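# Hang a necklace on the jewelry box lid tabs

## Task

Drape the necklace behind at least one of the little tabs on the inner side of the jewelry box lid so that it hangs down on both sides of that tab, with the entire necklace within the box and the box still upright; it must stay that way with no help from the robot, and the grippers must release it and move away at the end.

## Robot and tools

Robot: two arms, left_arm and right_arm. Each has six joints (waist, shoulder, elbow, wrist pitch, wrist yaw, wrist roll) and a two-finger gripper. The names are just labels: left_arm sits on the +y side of the scene, not necessarily on the left of any picture.

Frame: one shared scene frame for both arms. The origin is on the tabletop midway between the arms, +x points out across the table, +z points up. Gripper poses in results are end_effector_position in metres plus end_effector_quat_wxyz. The printed hand position can be somewhat wrong, more so when the arm is stretched far. A gripper's fingers point along its own +z axis and close along its y axis; the reported point lies between the finger pads, roughly 1 cm short of the fingertips.

Tool execute_actions. Argument actions is a list holding zero or one item. An empty list commands nothing and returns the current state with camera pictures. An action item is {"rows": [...], "steps": n}: rows holds 1 to 15 rows, steps is 1 to 15 (default 15) but an action needs at least 11 steps. Each step lasts 1/30 s and uses one row; if there are fewer rows than steps, the last row repeats. A wait item is {"steps": n} with no rows, n up to 300; it returns once n steps have elapsed since the previous result, and your reply time is counted in those steps. Optional pictures (true/false) requests camera images with an action or wait result. A refused call sends nothing.

Row layout: one flat list of 14 numbers covering both arms, always all 14 even if one arm stays still. Order: left_arm waist, shoulder, elbow, wrist pitch, wrist yaw, wrist roll, opening; then the same seven for right_arm. The six joint values are absolute target angles in radians, in the same convention as the Joint positions line, not offsets. Stated ranges per arm: waist -2.618 to 3.054, shoulder 0.000 to 3.142, elbow 0.000 to 3.142, wrist pitch -1.571 to 1.571, wrist yaw -1.571 to 1.571, wrist roll -2.094 to 2.094. The true limits may differ by up to 0.036 rad either way. A call is refused if a target exceeds a stated end by more than 0.036 rad and is also farther out than the joint's last reported angle. Targets beyond the real end are clipped there, and the result then prints "joint sent to its limit" (possibly referring to an earlier action still running); absence of that line does not prove more travel is available. Opening is an absolute value from -1 (closed) to +1 (fully open).

Motion: joint speed is capped. Each step the target actually sent stays within a fixed lead of the measured angle: 0.202 rad waist, 0.258 shoulder, 0.238 elbow, 0.573 wrist pitch, 0.522 wrist yaw and wrist roll. If the targets would move a gripper more than 70 mm from where it is measured, all that arm's targets are pulled back proportionally. So large moves take several actions or a wait. Each result is captured 11 steps before the action finishes; those last steps run while you think, and the next action starts after them. Between calls the arms keep heading to the last row sent until everything has nearly stopped (a stalled move counts as stopped) or a step is HELD; after that only a new action moves them further, though fingers already in motion finish moving.

Result lines: the state line shows both gripper poses. Joint positions and Joint velocities give, per arm, the six joints (rad, rad/s) then the finger pad gap (m, m/s; 0.094 m is fully open). grip_measured is the measured opening on the same -1..1 scale you command; each gripper reads off by up to about 1 mm, consistently within a scene. "joint command not followed" means a clearance check altered or blocked some joint targets on some steps; the rest of the row still ran. HELD marks steps on which all or part of your row was not sent. Joint torques list total drive output per joint (no gripper), with per-unit offset, scale and noise; they are nonzero even in free air. MOTOR HOT appears from 75 °C; OVER-TEMPERATURE FAULT lines report stops (at 90 °C an arm pauses 10 s; at 100 °C it goes limp and falls).

Gripping: away from the extremes, the fingers go where grip_measured would equal your number. To hold something, command about 0.03 below its grip_measured for a firm grip, less for a light one. Pad force tops out around 50 to 62 N and is weaker on very thin parts (under about 2 mm), which matters for a necklace. Holding loads heats motors, so do not grip longer than needed.

Tool zoom_image: camera (one of cam_head_left, cam_head_right, cam_high, cam_left_wrist, cam_right_wrist) and region [x0, y0, x1, y1] in pixels of that camera's latest full 504x504 image, origin top-left, at most 504 by 504. Head and high cameras are pinhole with radial distortion; wrist cameras are fisheye.

Tool finished_scene: argument scene, the current scene's number. It ends that scene for good and reports whether the goal was met; the next task, if any, appears in its result. Replying without any tool call ends everything.

Avoid: pushing anything off the table, tipping the jewelry box, dropping the necklace, slamming or pressing hard into objects, and letting the two arms collide or squeeze each other. Occasional outside tugs may disturb a held part or nudge loose objects, so check the result before releasing. Smooth, direct motion is preferred.

Each tool is called in YAML: its name, and indented under it one key for each argument.

## Session

execute_actions:
  actions: []

Scene clock: 0.00 s of 4800.00 s.
left_arm: end_effector_position=(+0.3435, +0.5138, +0.2095) grip_measured=+1.000 end_effector_quat_wxyz=(+0.362, +0.566, +0.692, +0.262) | right_arm: end_effector_position=(+0.4152, +0.1258, +0.2866) grip_measured=+1.000 end_effector_quat_wxyz=(+0.697, +0.292, +0.605, +0.252)
Joint positions: left_arm=[ 0.851  1.797  1.542 -0.658  0.712  2.016  0.094] | right_arm=[1.024 2.365 1.919 0.69  1.15  0.574 0.094]
Joint velocities: left_arm=[-0.007  0.002 -0.002  0.066  0.022 -0.007  0.   ] | right_arm=[-0.007 -0.007 -0.022  0.007 -0.11   0.051  0.   ]
Joint torques (N m, as the arm reports them, + toward a larger angle): no reading
Motor temperatures (°C, as the motors report them): left_arm=[23 24 23 26 20 23] | right_arm=[24 22 21 22 23 23]

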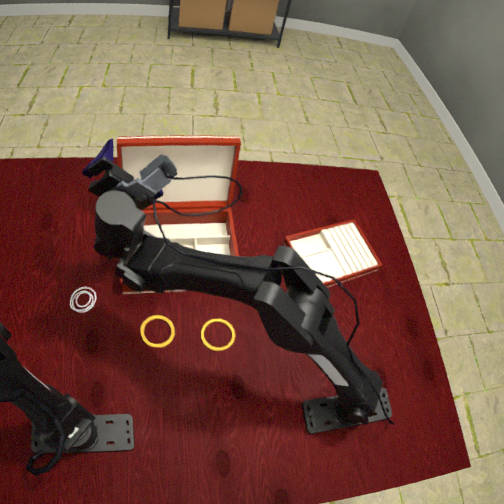

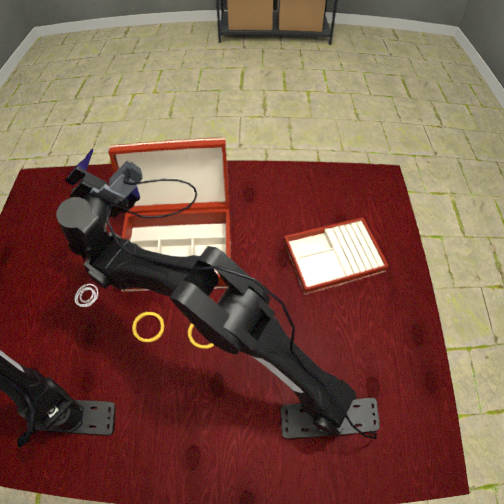

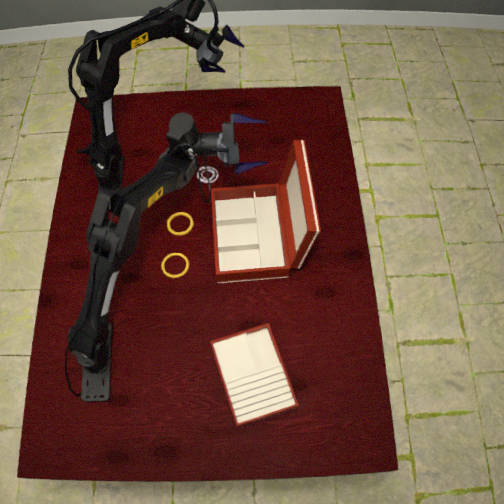

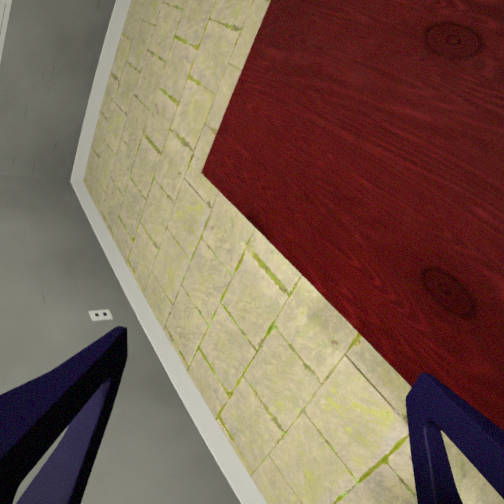

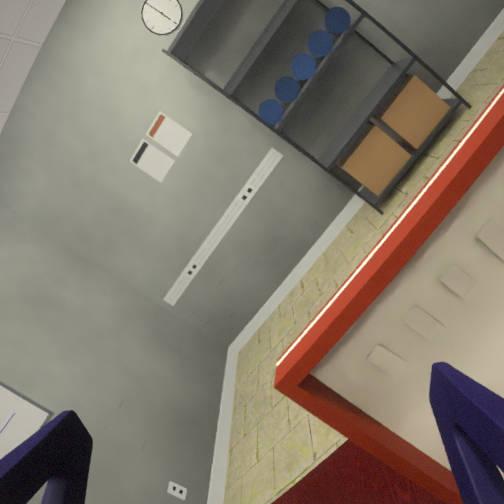

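execute_actions:
  actions:
    - {"rows":[[0.851,1.7,1.5,-0.658,0.6,1.8,1,1.024,2.1,1.85,0.6,1.15,0.574,1],[0.851,1.6,1.45,-0.7,0.5,1.6,1,1.024,1.9,1.75,0.4,1.1,0.5,1],[0.8,1.5,1.4,-0.8,0.3,1.3,1,1.024,1.7,1.6,0.2,1.0,0.4,1],[0.8,1.5,1.4,-0.8,0.3,1.3,1,1.024,1.7,1.6,0.2,1.0,0.4,1],[0.7,1.5,1.4,-0.9,0.1,1,1,1.024,1.45,1.45,0,0.8,0.3,1],[0.7,1.5,1.4,-0.9,0.1,1,1,1.024,1.45,1.45,0,0.8,0.3,1],[0.7,1.5,1.4,-0.9,0.1,1,1,1.024,1.45,1.45,0,0.8,0.3,1],[0.6,1.5,1.35,-1.0,0,0.5,1,1.0,1.2,1.3,-0.3,0.5,0.2,1]],"steps":15}

execute_actions:
  actions:
    - {"steps":25}
  pictures: true

Scene clock: 1.57 s of 4800.00 s.
left_arm: end_effector_position=(+0.3103, +0.5082, +0.2112) grip_measured=+1.000 end_effector_quat_wxyz=(+0.319, +0.453, +0.796, +0.241) | right_arm: end_effector_position=(+0.3976, +0.1044, +0.2846) grip_measured=+1.000 end_effector_quat_wxyz=(+0.688, +0.194, +0.677, +0.176)
Joint positions: left_arm=[ 0.841  1.653  1.437 -0.688  0.527  1.735  0.094] | right_arm=[1.024 2.164 1.702 0.481 1.087 0.514 0.094]
Joint velocities: left_arm=[-0.266 -1.844 -0.94  -1.062 -1.78  -2.718  0.   ] | right_arm=[ 0.007 -2.181 -2.142 -2.205 -0.462 -0.711  0.   ]
Joint torques (N m, as the arm reports them, + toward a larger angle): left_arm=[ -1.86 -10.4   10.7    1.97   0.68  -0.13] | right_arm=[  0.05 -17.14   8.17   2.42  -0.09  -0.06]
Motor temperatures (°C, as the motors report them): left_arm=[23 25 23 26 20 23] | right_arm=[24 24 21 22 23 23]
Steps of this call (steps 1 to 43: nothing new was sent; steps 44 to 47: the first 4 steps of this action). Readings (joint positions):
44: left_arm=[0.851 1.789 1.536 -0.654 0.696 1.987] | right_arm=[1.024 2.350 1.909 0.680 1.146 0.574]
45: left_arm=[0.851 1.763 1.514 -0.650 0.659 1.923] | right_arm=[1.024 2.310 1.862 0.635 1.134 0.566]
47: the state above

Scene clock: 2.40 s of 4800.00 s.
left_arm: end_effector_position=(+0.2578, +0.4425, +0.1852) grip_measured=+1.000 end_effector_quat_wxyz=(+0.191, -0.055, +0.973, +0.119) | right_arm: end_effector_position=(+0.2498, -0.0257, +0.4152) grip_measured=+1.000 end_effector_quat_wxyz=(+0.620, -0.149, +0.740, +0.213)
Joint positions: left_arm=[ 0.592  1.496  1.361 -0.983  0.01   0.52   0.094] | right_arm=[ 1.009  1.194  1.307 -0.275  0.51   0.211  0.094]
Joint velocities: left_arm=[-0.012 -0.012 -0.012  0.007 -0.066 -0.081  0.   ] | right_arm=[ 0.002 -0.002 -0.017 -0.037 -0.066 -0.007  0.   ]
Joint torques (N m, as the arm reports them, + toward a larger angle): left_arm=[ 0.71 -5.22  7.5   1.17 -0.05 -0.11] | right_arm=[-0.65 -3.1   5.4   2.18  0.01 -0.05]
Motor temperatures (°C, as the motors report them): left_arm=[23 25 23 26 20 23] | right_arm=[24 25 22 22 23 23]
Kept back: nothing.
Steps of this call (steps 1 to 11: the last 11 steps of your previous action; steps 12 to 25: the robot went on to your last target). Readings (joint positions):
1: left_arm=[0.821 1.596 1.418 -0.731 0.447 1.638] | right_arm=[1.024 2.084 1.625 0.401 1.041 0.479]
2: left_arm=[0.789 1.550 1.415 -0.769 0.372 1.541] | right_arm=[1.024 1.998 1.552 0.319 0.993 0.445]
4: left_arm=[0.710 1.490 1.415 -0.809 0.262 1.347] | right_arm=[1.022 1.841 1.451 0.173 0.890 0.385]
8: left_arm=[0.591 1.478 1.391 -0.895 0.123 0.960] | right_arm=[1.010 1.510 1.311 -0.109 0.663 0.283]
25: the state above

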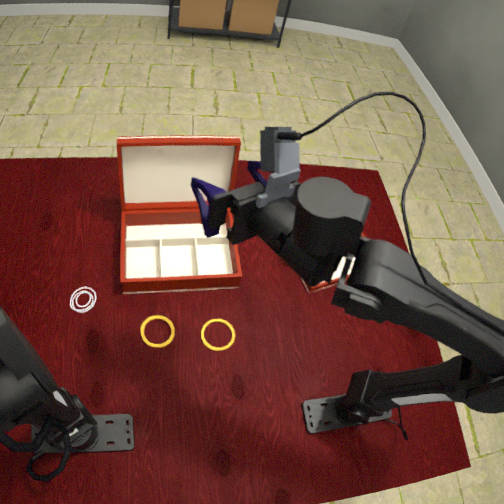

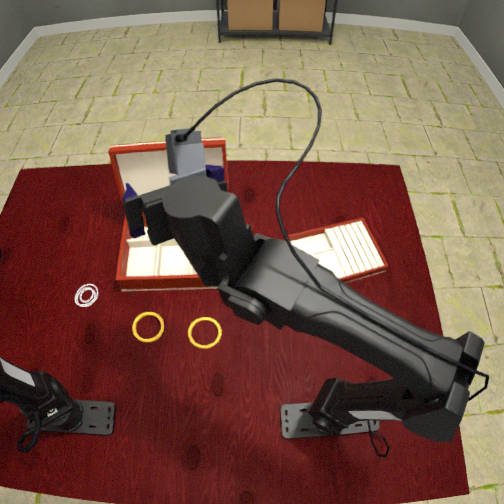

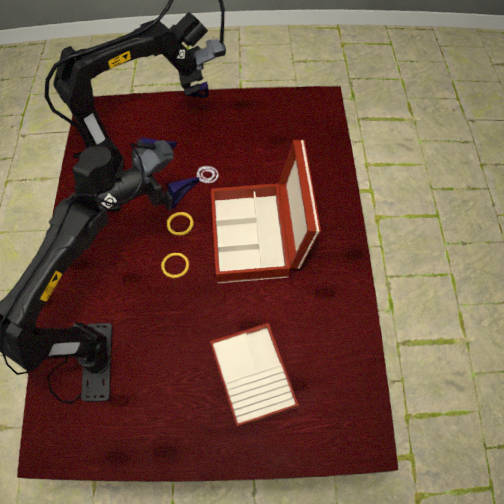

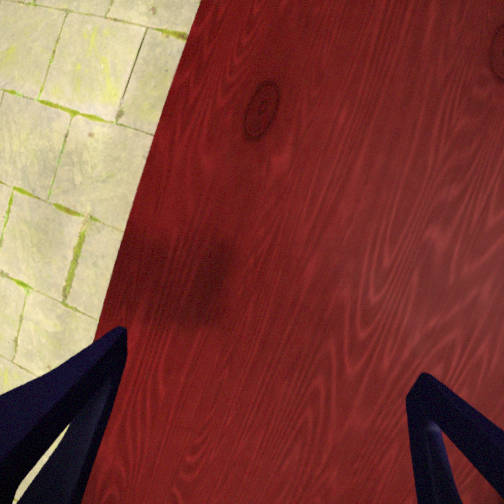

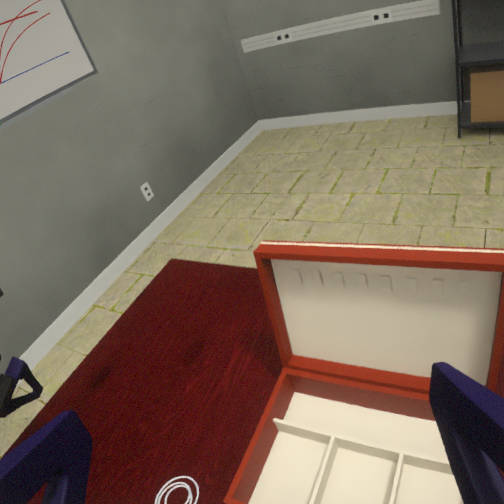

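execute_actions:
  actions:
    - {"rows":[[0.5,1.55,1.38,-1.05,0,0.3,1,0.8,1.15,1.2,-0.5,0.3,0.1,1],[0.5,1.55,1.38,-1.05,0,0.3,1,0.8,1.15,1.2,-0.5,0.3,0.1,1],[0.4,1.6,1.4,-1.15,0,0.1,1,0.5,1.1,1.1,-0.7,0.1,0,1],[0.4,1.6,1.4,-1.15,0,0.1,1,0.5,1.1,1.1,-0.7,0.1,0,1],[0.25,1.63,1.41,-1.25,0,0,1,0.2,1.05,1.05,-0.9,0,0,1],[0.25,1.63,1.41,-1.25,0,0,1,0.2,1.05,1.05,-0.9,0,0,1],[0.1,1.65,1.41,-1.3,0,0,1,-0.1,1.0,1.0,-1.0,0,0,1],[0.1,1.65,1.41,-1.3,0,0,1,-0.1,1.0,1.0,-1.0,0,0,1],[-0.07,1.658,1.41,-1.307,0,0,1,-0.6,1.0,1.0,-1.0,0,0,1]],"steps":15}

execute_actions:
  actions:
    - {"steps":30}
  pictures: true

Scene clock: 3.90 s of 4800.00 s.
left_arm: end_effector_position=(+0.2706, +0.4118, +0.1700) grip_measured=+1.000 end_effector_quat_wxyz=(+0.166, -0.101, +0.978, +0.081) | right_arm: end_effector_position=(+0.2759, -0.0616, +0.3657) grip_measured=+1.000 end_effector_quat_wxyz=(+0.580, -0.182, +0.779, +0.155)
Joint positions: left_arm=[ 0.492  1.54   1.376 -1.036 -0.007  0.331  0.094] | right_arm=[ 0.839  1.159  1.226 -0.371  0.367  0.144  0.094]
Joint velocities: left_arm=[-1.326  0.603  0.144 -0.564 -0.051 -1.458  0.   ] | right_arm=[-1.292 -0.295 -0.857 -1.165 -0.989 -0.432  0.   ]
Joint torques (N m, as the arm reports them, + toward a larger angle): left_arm=[-0.92 -4.12  9.65  0.89  0.09 -0.09] | right_arm=[-0.06 -4.62  4.93  1.91  0.11 -0.1 ]
Motor temperatures (°C, as the motors report them): left_arm=[23 25 24 26 20 23] | right_arm=[24 25 22 22 23 23]
Steps of this call (steps 1 to 30: the robot went on to your last target; steps 31 to 41: nothing new was sent; steps 42 to 45: the first 4 steps of this action). Readings (joint positions):
42: left_arm=[0.583 1.499 1.362 -0.989 0.003 0.481] | right_arm=[0.987 1.190 1.299 -0.287 0.470 0.196]
43: left_arm=[0.566 1.506 1.363 -0.995 -0.001 0.445] | right_arm=[0.940 1.180 1.280 -0.307 0.429 0.180]
45: the state above

Scene clock: 4.90 s of 4800.00 s.
left_arm: end_effector_position=(+0.2637, +0.2188, +0.1218) grip_measured=+1.000 end_effector_quat_wxyz=(-0.004, +0.021, +1.000, -0.005) | right_arm: end_effector_position=(+0.2052, -0.4540, +0.1889) grip_measured=+1.000 end_effector_quat_wxyz=(+0.267, +0.272, +0.921, -0.081)
Joint positions: left_arm=[-0.078  1.67   1.386 -1.295  0.01   0.01   0.094] | right_arm=[-0.597  1.027  1.003 -0.981  0.01   0.009  0.094]
Joint velocities: left_arm=[ 0.002  0.007 -0.002 -0.022  0.007 -0.022  0.   ] | right_arm=[ 0.002  0.007  0.002 -0.022 -0.066  0.022  0.   ]
Joint torques (N m, as the arm reports them, + toward a larger angle): left_arm=[ 0.59 -7.29  9.64  0.36 -0.09 -0.1 ] | right_arm=[-0.3  -3.84  5.69  1.45 -0.12 -0.08]
Motor temperatures (°C, as the motors report them): left_arm=[23 26 24 26 20 23] | right_arm=[24 25 22 23 23 23]
Kept back: nothing.
Steps of this call (steps 1 to 11: the last 11 steps of your previous action; steps 12 to 30: the robot went on to your last target). Readings (joint positions):
1: left_arm=[0.440 1.564 1.382 -1.061 -0.010 0.273] | right_arm=[0.796 1.150 1.197 -0.414 0.334 0.131]
2: left_arm=[0.381 1.588 1.386 -1.089 -0.011 0.219] | right_arm=[0.757 1.140 1.169 -0.462 0.299 0.118]
4: left_arm=[0.248 1.631 1.386 -1.145 -0.010 0.143] | right_arm=[0.679 1.117 1.112 -0.560 0.240 0.097]
8: left_arm=[-0.023 1.670 1.386 -1.221 -0.001 0.065] | right_arm=[0.462 1.058 1.023 -0.776 0.115 0.052]
30: the state above

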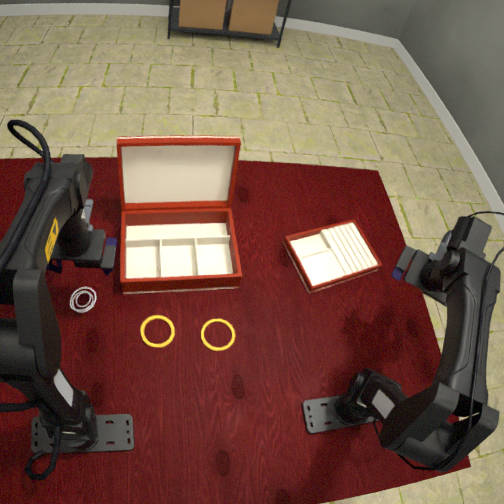

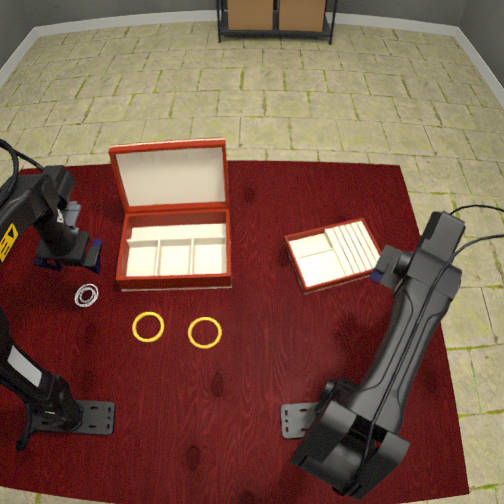

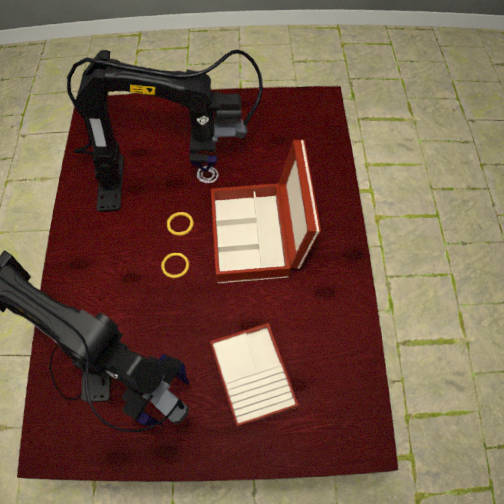

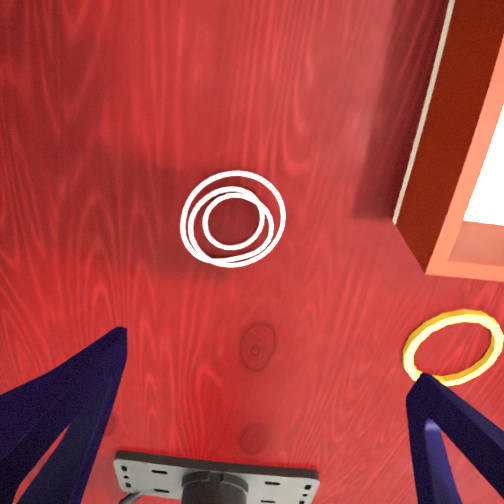

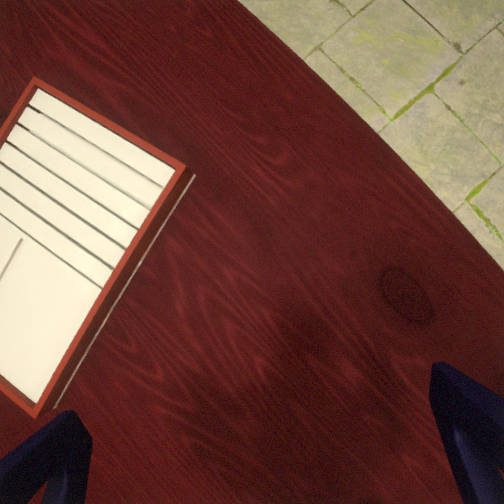

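execute_actions:
  actions:
    - {"rows":[[-0.07,1.72,1.36,-1.25,0,0,0.6,-0.6,1.0,1.0,-1.0,0,0,1],[-0.06,1.77,1.33,-1.19,0,0,0.2,-0.6,1.0,1.0,-1.0,0,0,1],[-0.05,1.82,1.30,-1.13,0,0,0,-0.6,1.0,1.0,-1.0,0,0,1],[-0.04,1.87,1.285,-1.05,0,0,-0.2,-0.6,1.0,1.0,-1.0,0,0,1],[-0.04,1.92,1.27,-0.96,0,0,-0.3,-0.6,1.0,1.0,-1.0,0,0,1]],"steps":15}

execute_actions:
  actions:
    - {"steps":25}
  pictures: true

Scene clock: 6.47 s of 4800.00 s.
left_arm: end_effector_position=(+0.2735, +0.2205, +0.0999) grip_measured=-0.034 end_effector_quat_wxyz=(-0.012, +0.018, +1.000, -0.005) | right_arm: end_effector_position=(+0.2051, -0.4532, +0.1885) grip_measured=+1.000 end_effector_quat_wxyz=(+0.266, +0.271, +0.922, -0.079)
Joint positions: left_arm=[-0.071  1.729  1.366 -1.232  0.01   0.009  0.045] | right_arm=[-0.597  1.027  1.003 -0.984  0.007  0.008  0.094]
Joint velocities: left_arm=[ 0.139  0.96  -0.339  0.974 -0.037  0.022 -0.332] | right_arm=[ 0.002 -0.017  0.027 -0.081  0.007 -0.007  0.   ]
Joint torques (N m, as the arm reports them, + toward a larger angle): left_arm=[ 1.48 -1.98  3.28  0.6  -0.06 -0.11] | right_arm=[-0.35 -3.81  5.81  1.42 -0.11 -0.12]
Motor temperatures (°C, as the motors report them): left_arm=[23 26 25 26 20 23] | right_arm=[24 24 22 23 23 23]
Steps of this call (steps 1 to 15: the robot went on to your last target; steps 16 to 43: nothing new was sent; steps 44 to 47: the first 4 steps of this action). Readings (joint positions):
44: left_arm=[-0.078 1.673 1.386 -1.294 0.010 0.009] | right_arm=[-0.597 1.027 1.003 -0.984 0.007 0.008]
45: left_arm=[-0.077 1.682 1.384 -1.284 0.010 0.009] | right_arm=[-0.597 1.027 1.003 -0.984 0.007 0.008]
47: the state above

Scene clock: 7.30 s of 4800.00 s.
left_arm: end_effector_position=(+0.2953, +0.2278, +0.0142) grip_measured=-0.299 end_effector_quat_wxyz=(-0.034, +0.005, +0.999, -0.005) | right_arm: end_effector_position=(+0.2051, -0.4532, +0.1885) grip_measured=+1.000 end_effector_quat_wxyz=(+0.266, +0.271, +0.922, -0.079)
Joint positions: left_arm=[-0.047  1.935  1.274 -0.976  0.01   0.008  0.033] | right_arm=[-0.597  1.027  1.003 -0.984  0.007  0.008  0.094]
Joint velocities: left_arm=[-0.002 -0.002 -0.022 -0.081 -0.007 -0.037 -0.   ] | right_arm=[-0.002 -0.012 -0.007  0.051  0.095 -0.022  0.   ]
Joint torques (N m, as the arm reports them, + toward a larger angle): left_arm=[ 0.56 -9.34  6.64  0.52 -0.09 -0.11] | right_arm=[-0.19 -3.85  5.52  1.36 -0.09 -0.09]
Motor temperatures (°C, as the motors report them): left_arm=[23 27 25 26 20 23] | right_arm=[24 24 23 23 23 23]
Kept back: nothing.
Steps of this call (steps 1 to 11: the last 11 steps of your previous action; steps 12 to 25: the robot went on to your last target). Readings (joint positions):
1: left_arm=[-0.065 1.768 1.353 -1.195 0.010 0.009] | right_arm=[-0.597 1.027 1.003 -0.984 0.007 0.008]
2: left_arm=[-0.060 1.812 1.338 -1.151 0.010 0.009] | right_arm=[-0.597 1.027 1.003 -0.984 0.007 0.008]
4: left_arm=[-0.052 1.894 1.305 -1.073 0.010 0.009] | right_arm=[-0.597 1.027 1.003 -0.984 0.007 0.008]
8: left_arm=[-0.048 1.940 1.274 -1.026 0.010 0.008] | right_arm=[-0.597 1.027 1.003 -0.984 0.007 0.008]
25: the state above

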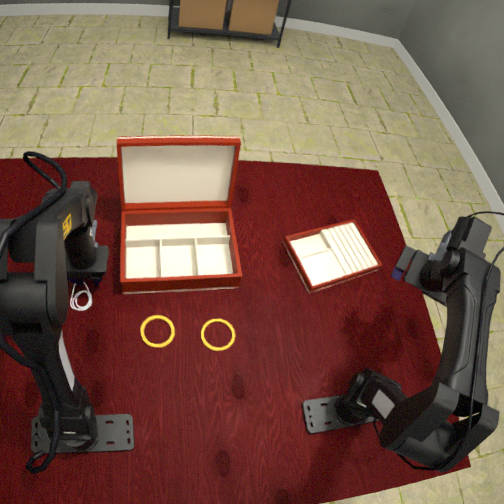

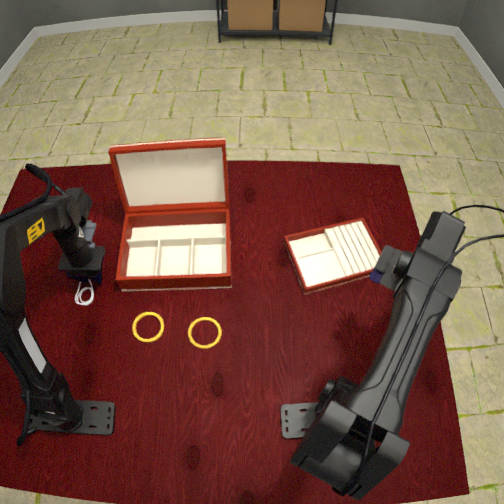

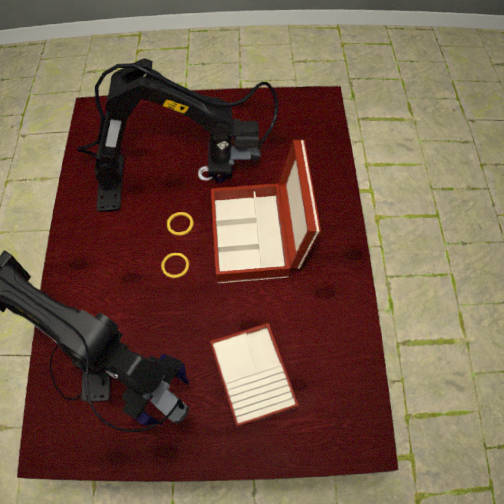

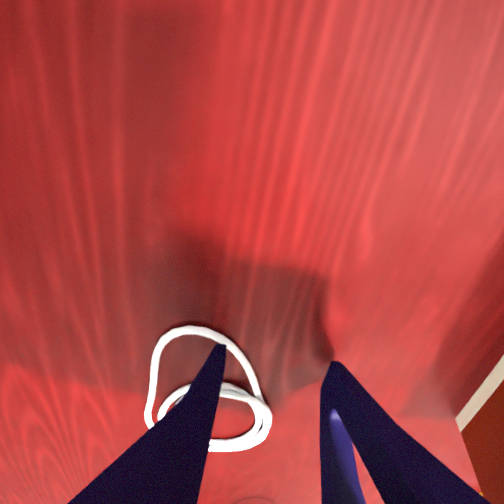

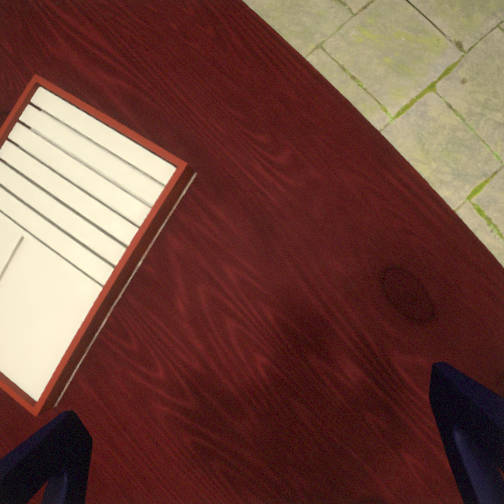

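execute_actions:
  actions:
    - {"rows":[[-0.04,1.955,1.27,-0.96,0,0,-0.3,-0.6,1.0,1.0,-1.0,0,0,1],[-0.04,1.965,1.27,-0.96,0,0,-0.3,-0.6,1.0,1.0,-1.0,0,0,1],[-0.04,1.97,1.27,-0.96,0,0,-0.3,-0.6,1.0,1.0,-1.0,0,0,1],[-0.04,1.97,1.27,-0.94,0,0,-0.3,-0.6,1.0,1.0,-1.0,0,0,1],[-0.04,1.97,1.27,-0.92,0,0,-0.3,-0.6,1.0,1.0,-1.0,0,0,1],[-0.04,1.975,1.27,-0.90,0,0,-0.3,-0.6,1.0,1.0,-1.0,0,0,1],[-0.04,1.975,1.27,-0.88,0,0,-0.3,-0.6,1.0,1.0,-1.0,0,0,1]],"steps":15}

execute_actions:
  actions:
    - {"steps":15}
  pictures: true

Scene clock: 8.53 s of 4800.00 s.
left_arm: end_effector_position=(+0.2952, +0.2281, +0.0125) grip_measured=-0.299 end_effector_quat_wxyz=(-0.035, +0.005, +0.999, -0.004) | right_arm: end_effector_position=(+0.2051, -0.4532, +0.1885) grip_measured=+1.000 end_effector_quat_wxyz=(+0.266, +0.271, +0.922, -0.079)
Joint positions: left_arm=[-0.047  1.941  1.274 -0.975  0.008  0.008  0.033] | right_arm=[-0.597  1.027  1.003 -0.984  0.007  0.008  0.094]
Joint velocities: left_arm=[ 0.007  0.002 -0.002 -0.007 -0.125 -0.066 -0.001] | right_arm=[-0.002 -0.002 -0.012 -0.037  0.037  0.022  0.   ]
Joint torques (N m, as the arm reports them, + toward a larger angle): left_arm=[ 0.53 -6.16  6.59  0.69  0.04 -0.06] | right_arm=[-0.24 -3.98  5.65  1.44 -0.1  -0.08]
Motor temperatures (°C, as the motors report them): left_arm=[23 27 25 26 20 23] | right_arm=[24 24 23 23 23 23]
Steps of this call (steps 1 to 15: the robot went on to your last target; steps 16 to 33: nothing new was sent; steps 34 to 37: the first 4 steps of this action). Readings (joint positions):
34: left_arm=[-0.047 1.935 1.274 -0.976 0.010 0.008] | right_arm=[-0.597 1.027 1.003 -0.984 0.007 0.008]
35: left_arm=[-0.047 1.937 1.274 -0.976 0.010 0.008] | right_arm=[-0.597 1.027 1.003 -0.984 0.007 0.008]
37: the state above

Scene clock: 9.03 s of 4800.00 s.
left_arm: end_effector_position=(+0.3075, +0.2268, +0.0119) grip_measured=-0.299 end_effector_quat_wxyz=(-0.011, +0.005, +1.000, -0.008) | right_arm: end_effector_position=(+0.2051, -0.4532, +0.1885) grip_measured=+1.000 end_effector_quat_wxyz=(+0.266, +0.271, +0.922, -0.079)
Joint positions: left_arm=[-0.047  1.941  1.274 -0.925  0.015  0.007  0.033] | right_arm=[-0.597  1.027  1.003 -0.984  0.007  0.008  0.094]
Joint velocities: left_arm=[ 0.007 -0.007 -0.002  0.051 -0.022 -0.007  0.   ] | right_arm=[-0.002 -0.022 -0.002  0.066 -0.051 -0.051  0.   ]
Joint torques (N m, as the arm reports them, + toward a larger angle): left_arm=[ 0.52 -5.8   6.73  0.86 -0.15 -0.09] | right_arm=[-0.34 -3.86  5.47  1.43 -0.09 -0.09]
Motor temperatures (°C, as the motors report them): left_arm=[23 27 25 26 20 23] | right_arm=[24 24 23 23 23 23]
Kept back: nothing.
Steps of this call (steps 1 to 11: the last 11 steps of your previous action; steps 12 to 15: the robot went on to your last target). Readings (joint positions):
1: left_arm=[-0.047 1.941 1.274 -0.975 0.008 0.008] | right_arm=[-0.597 1.027 1.003 -0.984 0.007 0.008]
2: left_arm=[-0.047 1.941 1.274 -0.971 0.008 0.008] | right_arm=[-0.597 1.027 1.003 -0.984 0.007 0.008]
4: left_arm=[-0.047 1.941 1.274 -0.961 0.008 0.008] | right_arm=[-0.597 1.027 1.003 -0.984 0.007 0.008]
8: left_arm=[-0.047 1.941 1.274 -0.938 0.012 0.007] | right_arm=[-0.597 1.027 1.003 -0.984 0.007 0.008]
15: the state above

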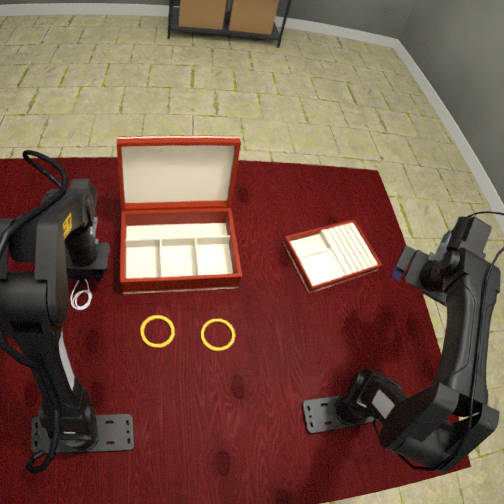

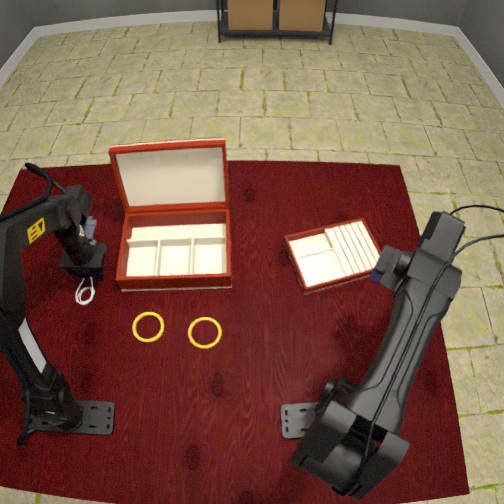

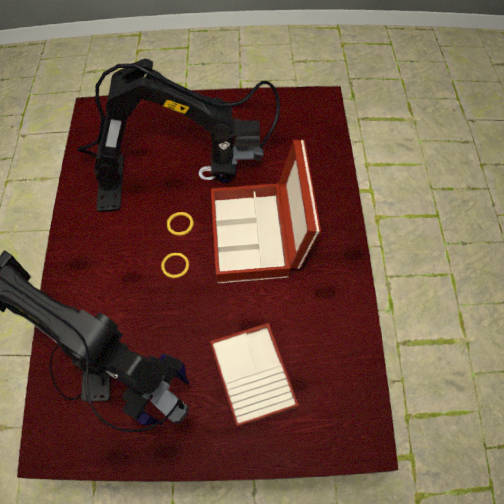

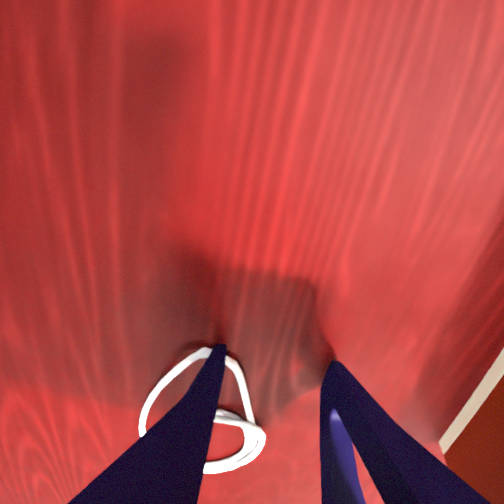

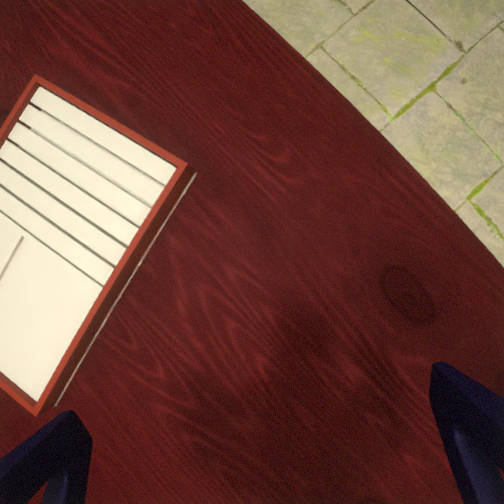

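execute_actions:
  actions:
    - {"rows":[[-0.04,1.985,1.27,-0.88,0,0,-0.4,-0.6,1.0,1.0,-1.0,0,0,1],[-0.04,1.985,1.27,-0.88,0,0,-0.5,-0.6,1.0,1.0,-1.0,0,0,1],[-0.04,1.985,1.27,-0.88,0,0,-0.6,-0.6,1.0,1.0,-1.0,0,0,1],[-0.04,1.985,1.27,-0.88,0,0,-0.68,-0.6,1.0,1.0,-1.0,0,0,1],[-0.04,1.985,1.27,-0.88,0,0,-0.76,-0.6,1.0,1.0,-1.0,0,0,1],[-0.04,1.985,1.27,-0.88,0,0,-0.84,-0.6,1.0,1.0,-1.0,0,0,1],[-0.04,1.985,1.27,-0.88,0,0,-0.9,-0.6,1.0,1.0,-1.0,0,0,1],[-0.04,1.985,1.27,-0.88,0,0,-0.95,-0.6,1.0,1.0,-1.0,0,0,1],[-0.04,1.985,1.27,-0.88,0,0,-1,-0.6,1.0,1.0,-1.0,0,0,1]],"steps":15}

execute_actions:
  actions:
    - {"steps":20}
  pictures: true

Scene clock: 9.83 s of 4800.00 s.
left_arm: end_effector_position=(+0.3123, +0.2304, +0.0119) grip_measured=-0.634 end_effector_quat_wxyz=(-0.001, +0.004, +1.000, +0.001) | right_arm: end_effector_position=(+0.2051, -0.4532, +0.1885) grip_measured=+1.000 end_effector_quat_wxyz=(+0.266, +0.271, +0.922, -0.079)
Joint positions: left_arm=[-0.046  1.941  1.274 -0.906 -0.002  0.007  0.017] | right_arm=[-0.597  1.027  1.003 -0.984  0.007  0.008  0.094]
Joint velocities: left_arm=[ 0.007  0.027  0.022  0.168 -0.154 -0.007 -0.089] | right_arm=[-0.017  0.002  0.012  0.037 -0.037 -0.007  0.   ]
Joint torques (N m, as the arm reports them, + toward a larger angle): left_arm=[ 0.38 -5.17  6.73  0.48  0.36 -0.09] | right_arm=[-0.22 -3.94  5.41  1.39 -0.12 -0.12]
Motor temperatures (°C, as the motors report them): left_arm=[23 27 25 26 20 23] | right_arm=[24 24 23 23 23 23]
Steps of this call (steps 1 to 15: the robot went on to your last target; steps 16 to 20: nothing new was sent; steps 21 to 24: the first 4 steps of this action). Readings (joint positions):
21: left_arm=[-0.047 1.941 1.274 -0.922 0.014 0.007] | right_arm=[-0.597 1.027 1.003 -0.984 0.007 0.008]
22: left_arm=[-0.047 1.941 1.274 -0.918 0.008 0.007] | right_arm=[-0.597 1.027 1.003 -0.984 0.007 0.008]
24: the state above

Scene clock: 10.50 s of 4800.00 s.
left_arm: end_effector_position=(+0.3179, +0.2327, +0.0104) grip_measured=-0.996 end_effector_quat_wxyz=(+0.009, +0.003, +1.000, +0.006) | right_arm: end_effector_position=(+0.2051, -0.4532, +0.1885) grip_measured=+1.000 end_effector_quat_wxyz=(+0.266, +0.271, +0.922, -0.079)
Joint positions: left_arm=[-0.044  1.946  1.274 -0.881 -0.012  0.007  0.   ] | right_arm=[-0.597  1.027  1.003 -0.984  0.007  0.008  0.094]
Joint velocities: left_arm=[-0.022  0.007 -0.012 -0.051  0.022 -0.007 -0.   ] | right_arm=[-0.017  0.002 -0.002 -0.081 -0.022 -0.022  0.   ]
Joint torques (N m, as the arm reports them, + toward a larger angle): left_arm=[ 0.3  -5.55  6.81  0.54  0.16 -0.09] | right_arm=[-0.32 -3.8   5.7   1.41 -0.12 -0.06]
Motor temperatures (°C, as the motors report them): left_arm=[23 27 25 26 20 23] | right_arm=[24 24 23 23 23 23]
Kept back: nothing.
Steps of this call (steps 1 to 11: the last 11 steps of your previous action; steps 12 to 20: the robot went on to your last target). Readings (joint positions):
1: left_arm=[-0.045 1.941 1.274 -0.900 -0.006 0.007] | right_arm=[-0.597 1.027 1.003 -0.984 0.007 0.008]
2: left_arm=[-0.045 1.941 1.274 -0.896 -0.010 0.007] | right_arm=[-0.597 1.027 1.003 -0.984 0.007 0.008]
4: left_arm=[-0.044 1.941 1.274 -0.887 -0.015 0.007] | right_arm=[-0.597 1.027 1.003 -0.984 0.007 0.008]
8: left_arm=[-0.044 1.946 1.274 -0.881 -0.012 0.007] | right_arm=[-0.597 1.027 1.003 -0.984 0.007 0.008]
20: the state above

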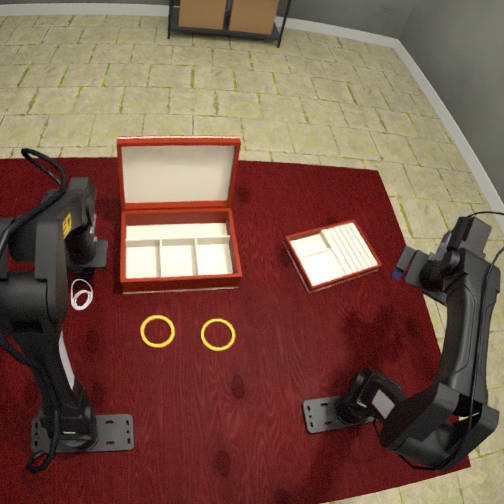

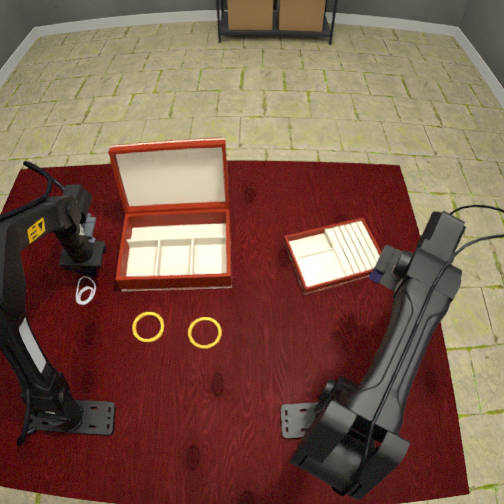

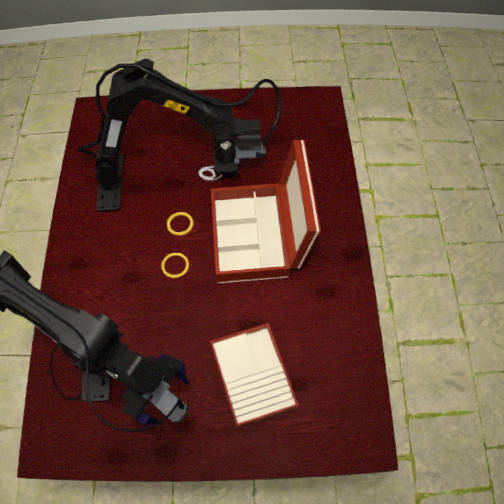

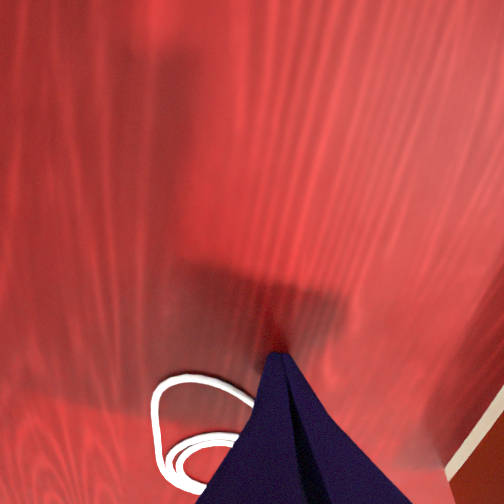

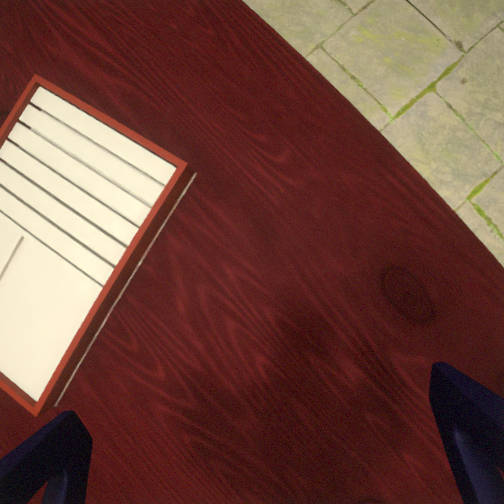

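execute_actions:
  actions:
    - {"rows":[[-0.04,1.89,1.27,-0.88,0,0,-1,-0.6,1.0,1.0,-1.0,0,0,1],[-0.04,1.88,1.27,-0.88,0,0,-0.9,-0.6,1.0,1.0,-1.0,0,0,1],[-0.04,1.88,1.27,-0.88,0,0,-0.8,-0.6,1.0,1.0,-1.0,0,0,1],[-0.04,1.88,1.27,-0.88,0,0,-0.7,-0.6,1.0,1.0,-1.0,0,0,1],[0.0,1.88,1.27,-0.9,0,0,-0.6,-0.6,1.0,1.0,-1.0,0,0,1],[0.04,1.88,1.27,-0.92,0,0,-0.6,-0.6,1.0,1.0,-1.0,0,0,1],[0.08,1.88,1.27,-0.94,0,0,-0.6,-0.6,1.0,1.0,-1.0,0,0,1]],"steps":15}

execute_actions:
  actions:
    - {"steps":20}
  pictures: true

Scene clock: 11.50 s of 4800.00 s.
left_arm: end_effector_position=(+0.3207, +0.2323, +0.0209) grip_measured=-0.754 end_effector_quat_wxyz=(+0.024, +0.003, +1.000, +0.005) | right_arm: end_effector_position=(+0.2051, -0.4532, +0.1885) grip_measured=+1.000 end_effector_quat_wxyz=(+0.266, +0.271, +0.922, -0.079)
Joint positions: left_arm=[-0.044  1.914  1.274 -0.883 -0.01   0.007  0.012] | right_arm=[-0.597  1.027  1.003 -0.984  0.007  0.008  0.094]
Joint velocities: left_arm=[-0.012 -0.335  0.007 -0.022 -0.11  -0.066  0.105] | right_arm=[-0.012  0.002 -0.002 -0.037  0.037 -0.037  0.   ]
Joint torques (N m, as the arm reports them, + toward a larger angle): left_arm=[ 0.34 -9.46  6.86  0.59  0.14 -0.1 ] | right_arm=[-0.12 -3.86  5.59  1.42 -0.13 -0.08]
Motor temperatures (°C, as the motors report them): left_arm=[23 28 25 26 20 23] | right_arm=[24 24 23 23 23 23]
Steps of this call (steps 1 to 15: the robot went on to your last target; steps 16 to 26: nothing new was sent; steps 27 to 30: the first 4 steps of this action). Readings (joint positions):
27: left_arm=[-0.044 1.940 1.274 -0.880 -0.011 0.007] | right_arm=[-0.597 1.027 1.003 -0.984 0.007 0.008]
28: left_arm=[-0.044 1.933 1.274 -0.883 -0.011 0.007] | right_arm=[-0.597 1.027 1.003 -0.984 0.007 0.008]
30: the state above

Scene clock: 12.17 s of 4800.00 s.
left_arm: end_effector_position=(+0.3086, +0.2766, +0.0278) grip_measured=-0.602 end_effector_quat_wxyz=(+0.013, -0.064, +0.998, +0.002) | right_arm: end_effector_position=(+0.2051, -0.4532, +0.1885) grip_measured=+1.000 end_effector_quat_wxyz=(+0.266, +0.271, +0.922, -0.079)
Joint positions: left_arm=[ 0.09   1.892  1.274 -0.928 -0.002  0.007  0.019] | right_arm=[-0.597  1.027  1.003 -0.984  0.007  0.008  0.094]
Joint velocities: left_arm=[-0.002 -0.007  0.022  0.007  0.022 -0.022 -0.001] | right_arm=[-0.002  0.002  0.002 -0.022  0.037  0.066  0.   ]
Joint torques (N m, as the arm reports them, + toward a larger angle): left_arm=[-0.59 -8.93  6.94  0.42  0.06 -0.09] | right_arm=[-0.1  -3.88  5.76  1.4  -0.08 -0.16]
Motor temperatures (°C, as the motors report them): left_arm=[23 28 25 26 20 23] | right_arm=[24 24 23 23 23 23]
Kept back: nothing.
Steps of this call (steps 1 to 11: the last 11 steps of your previous action; steps 12 to 20: the robot went on to your last target). Readings (joint positions):
1: left_arm=[-0.041 1.904 1.274 -0.884 -0.008 0.007] | right_arm=[-0.597 1.027 1.003 -0.984 0.007 0.008]
2: left_arm=[-0.032 1.898 1.274 -0.885 -0.004 0.007] | right_arm=[-0.597 1.027 1.003 -0.984 0.007 0.008]
4: left_arm=[0.011 1.892 1.274 -0.895 0.002 0.007] | right_arm=[-0.597 1.027 1.003 -0.984 0.007 0.008]
8: left_arm=[0.089 1.892 1.274 -0.914 -0.001 0.007] | right_arm=[-0.597 1.027 1.003 -0.984 0.007 0.008]
20: the state above

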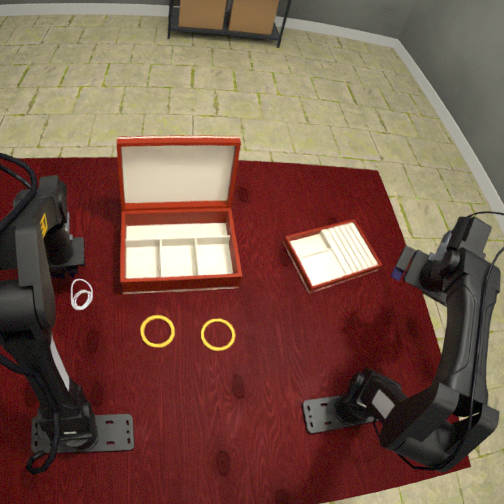

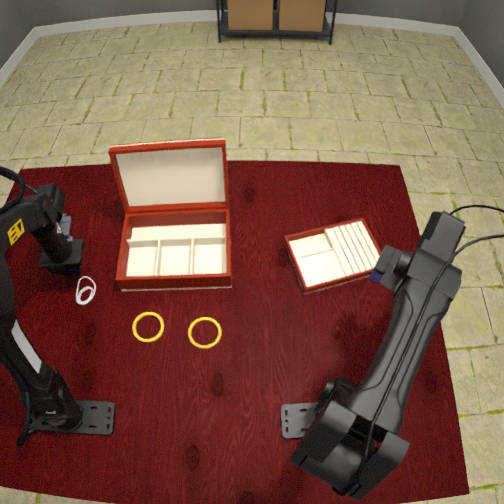

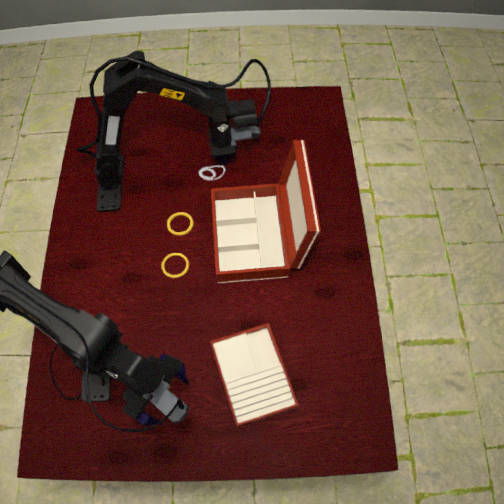

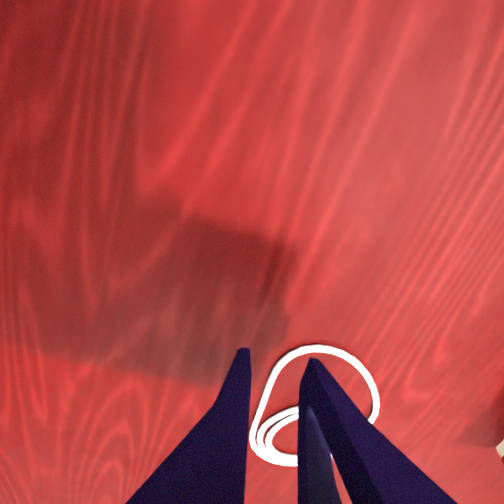

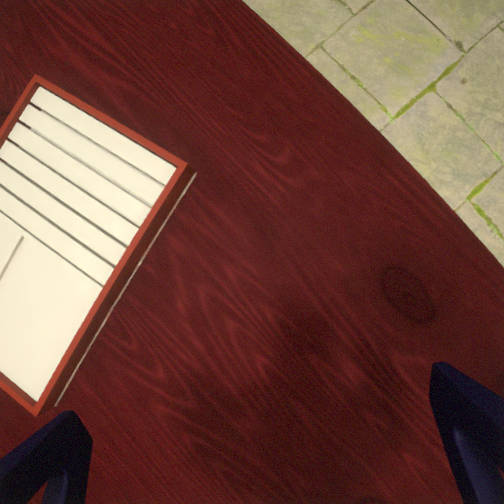

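execute_actions:
  actions:
    - {"rows":[[0.08,1.88,1.27,-0.96,0,0,-0.6,-0.6,1.0,1.0,-1.0,0,0,1],[0.08,1.88,1.27,-0.98,0,0,-0.6,-0.6,1.0,1.0,-1.0,0,0,1],[0.08,1.88,1.27,-1.0,0,0,-0.6,-0.6,1.0,1.0,-1.0,0,0,1],[0.08,1.88,1.27,-1.0,0,0,-0.6,-0.6,1.0,1.0,-1.0,0,0,1],[0.08,1.88,1.27,-1.0,0,0,-0.6,-0.6,1.0,1.0,-1.0,0,0,1],[0.08,1.91,1.27,-1.0,0,0,-0.6,-0.6,1.0,1.0,-1.0,0,0,1],[0.08,1.93,1.27,-1.0,0,0,-0.6,-0.6,1.0,1.0,-1.0,0,0,1],[0.08,1.945,1.27,-1.0,0,0,-0.6,-0.6,1.0,1.0,-1.0,0,0,1]],"steps":15}

execute_actions:
  actions:
    - {"steps":18}
  pictures: true

Scene clock: 13.13 s of 4800.00 s.
left_arm: end_effector_position=(+0.3027, +0.2759, +0.0278) grip_measured=-0.602 end_effector_quat_wxyz=(+0.001, -0.064, +0.998, +0.001) | right_arm: end_effector_position=(+0.2051, -0.4532, +0.1885) grip_measured=+1.000 end_effector_quat_wxyz=(+0.266, +0.271, +0.922, -0.079)
Joint positions: left_arm=[ 0.09   1.892  1.274 -0.952 -0.002  0.007  0.019] | right_arm=[-0.597  1.027  1.003 -0.984  0.007  0.008  0.094]
Joint velocities: left_arm=[ 0.007 -0.017 -0.012 -0.256 -0.066  0.007  0.001] | right_arm=[-0.012 -0.007 -0.007 -0.022 -0.066  0.022  0.   ]
Joint torques (N m, as the arm reports them, + toward a larger angle): left_arm=[-0.69 -8.87  6.82  0.42  0.05 -0.1 ] | right_arm=[-0.18 -3.88  5.57  1.41 -0.08 -0.09]
Motor temperatures (°C, as the motors report them): left_arm=[23 28 25 26 20 23] | right_arm=[24 24 23 23 23 23]
Steps of this call (steps 1 to 15: the robot went on to your last target; steps 16 to 25: nothing new was sent; steps 26 to 29: the first 4 steps of this action). Readings (joint positions):
26: left_arm=[0.090 1.892 1.274 -0.930 -0.002 0.007] | right_arm=[-0.597 1.027 1.003 -0.984 0.007 0.008]
27: left_arm=[0.090 1.892 1.274 -0.934 -0.002 0.007] | right_arm=[-0.597 1.027 1.003 -0.984 0.007 0.008]
29: the state above

Scene clock: 13.73 s of 4800.00 s.
left_arm: end_effector_position=(+0.2891, +0.2740, +0.0143) grip_measured=-0.602 end_effector_quat_wxyz=(-0.040, -0.063, +0.997, -0.002) | right_arm: end_effector_position=(+0.2051, -0.4532, +0.1885) grip_measured=+1.000 end_effector_quat_wxyz=(+0.266, +0.271, +0.922, -0.079)
Joint positions: left_arm=[ 0.09   1.936  1.274 -0.989 -0.002  0.007  0.019] | right_arm=[-0.597  1.027  1.003 -0.984  0.007  0.008  0.094]
Joint velocities: left_arm=[-0.012 -0.032 -0.007  0.007 -0.051 -0.051 -0.   ] | right_arm=[ 0.007 -0.007  0.012 -0.022 -0.11  -0.007  0.   ]
Joint torques (N m, as the arm reports them, + toward a larger angle): left_arm=[-0.65 -7.6   6.6   0.21  0.05 -0.08] | right_arm=[-0.24 -3.92  5.62  1.41 -0.12 -0.11]
Motor temperatures (°C, as the motors report them): left_arm=[23 28 25 26 20 23] | right_arm=[24 24 23 23 23 23]
Kept back: nothing.
Steps of this call (steps 1 to 11: the last 11 steps of your previous action; steps 12 to 18: the robot went on to your last target). Readings (joint positions):
1: left_arm=[0.090 1.892 1.274 -0.960 -0.002 0.007] | right_arm=[-0.597 1.027 1.003 -0.984 0.007 0.008]
2: left_arm=[0.090 1.892 1.274 -0.967 -0.002 0.007] | right_arm=[-0.597 1.027 1.003 -0.984 0.007 0.008]
4: left_arm=[0.090 1.898 1.274 -0.975 -0.002 0.007] | right_arm=[-0.597 1.027 1.003 -0.984 0.007 0.008]
8: left_arm=[0.090 1.930 1.274 -0.983 -0.002 0.007] | right_arm=[-0.597 1.027 1.003 -0.984 0.007 0.008]
18: the state above

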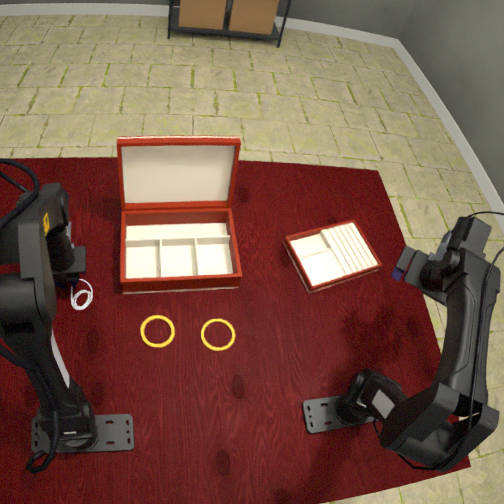

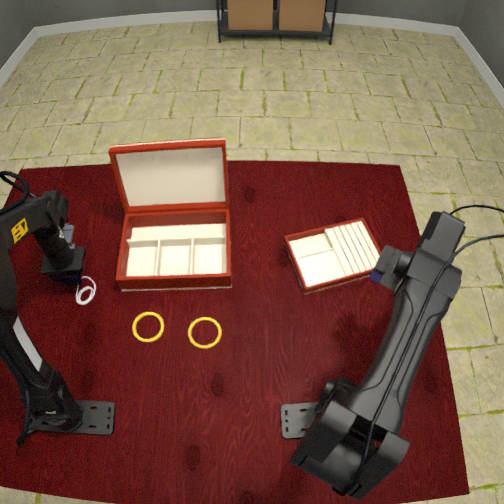

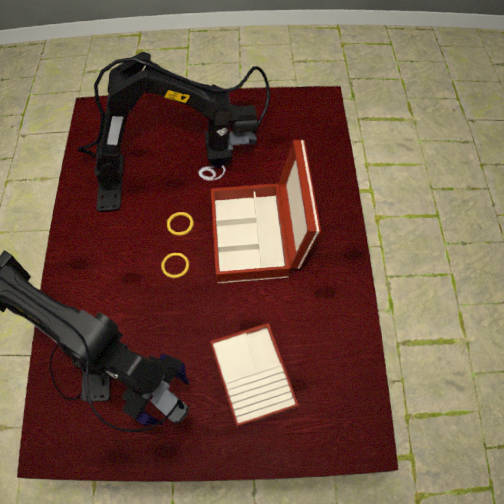

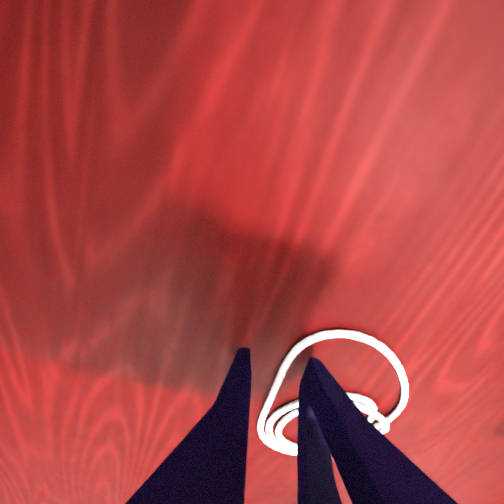

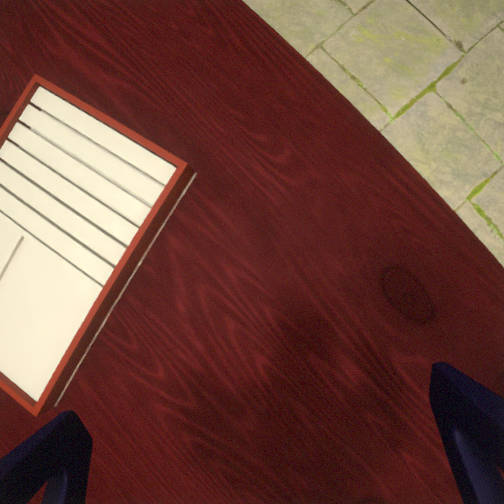

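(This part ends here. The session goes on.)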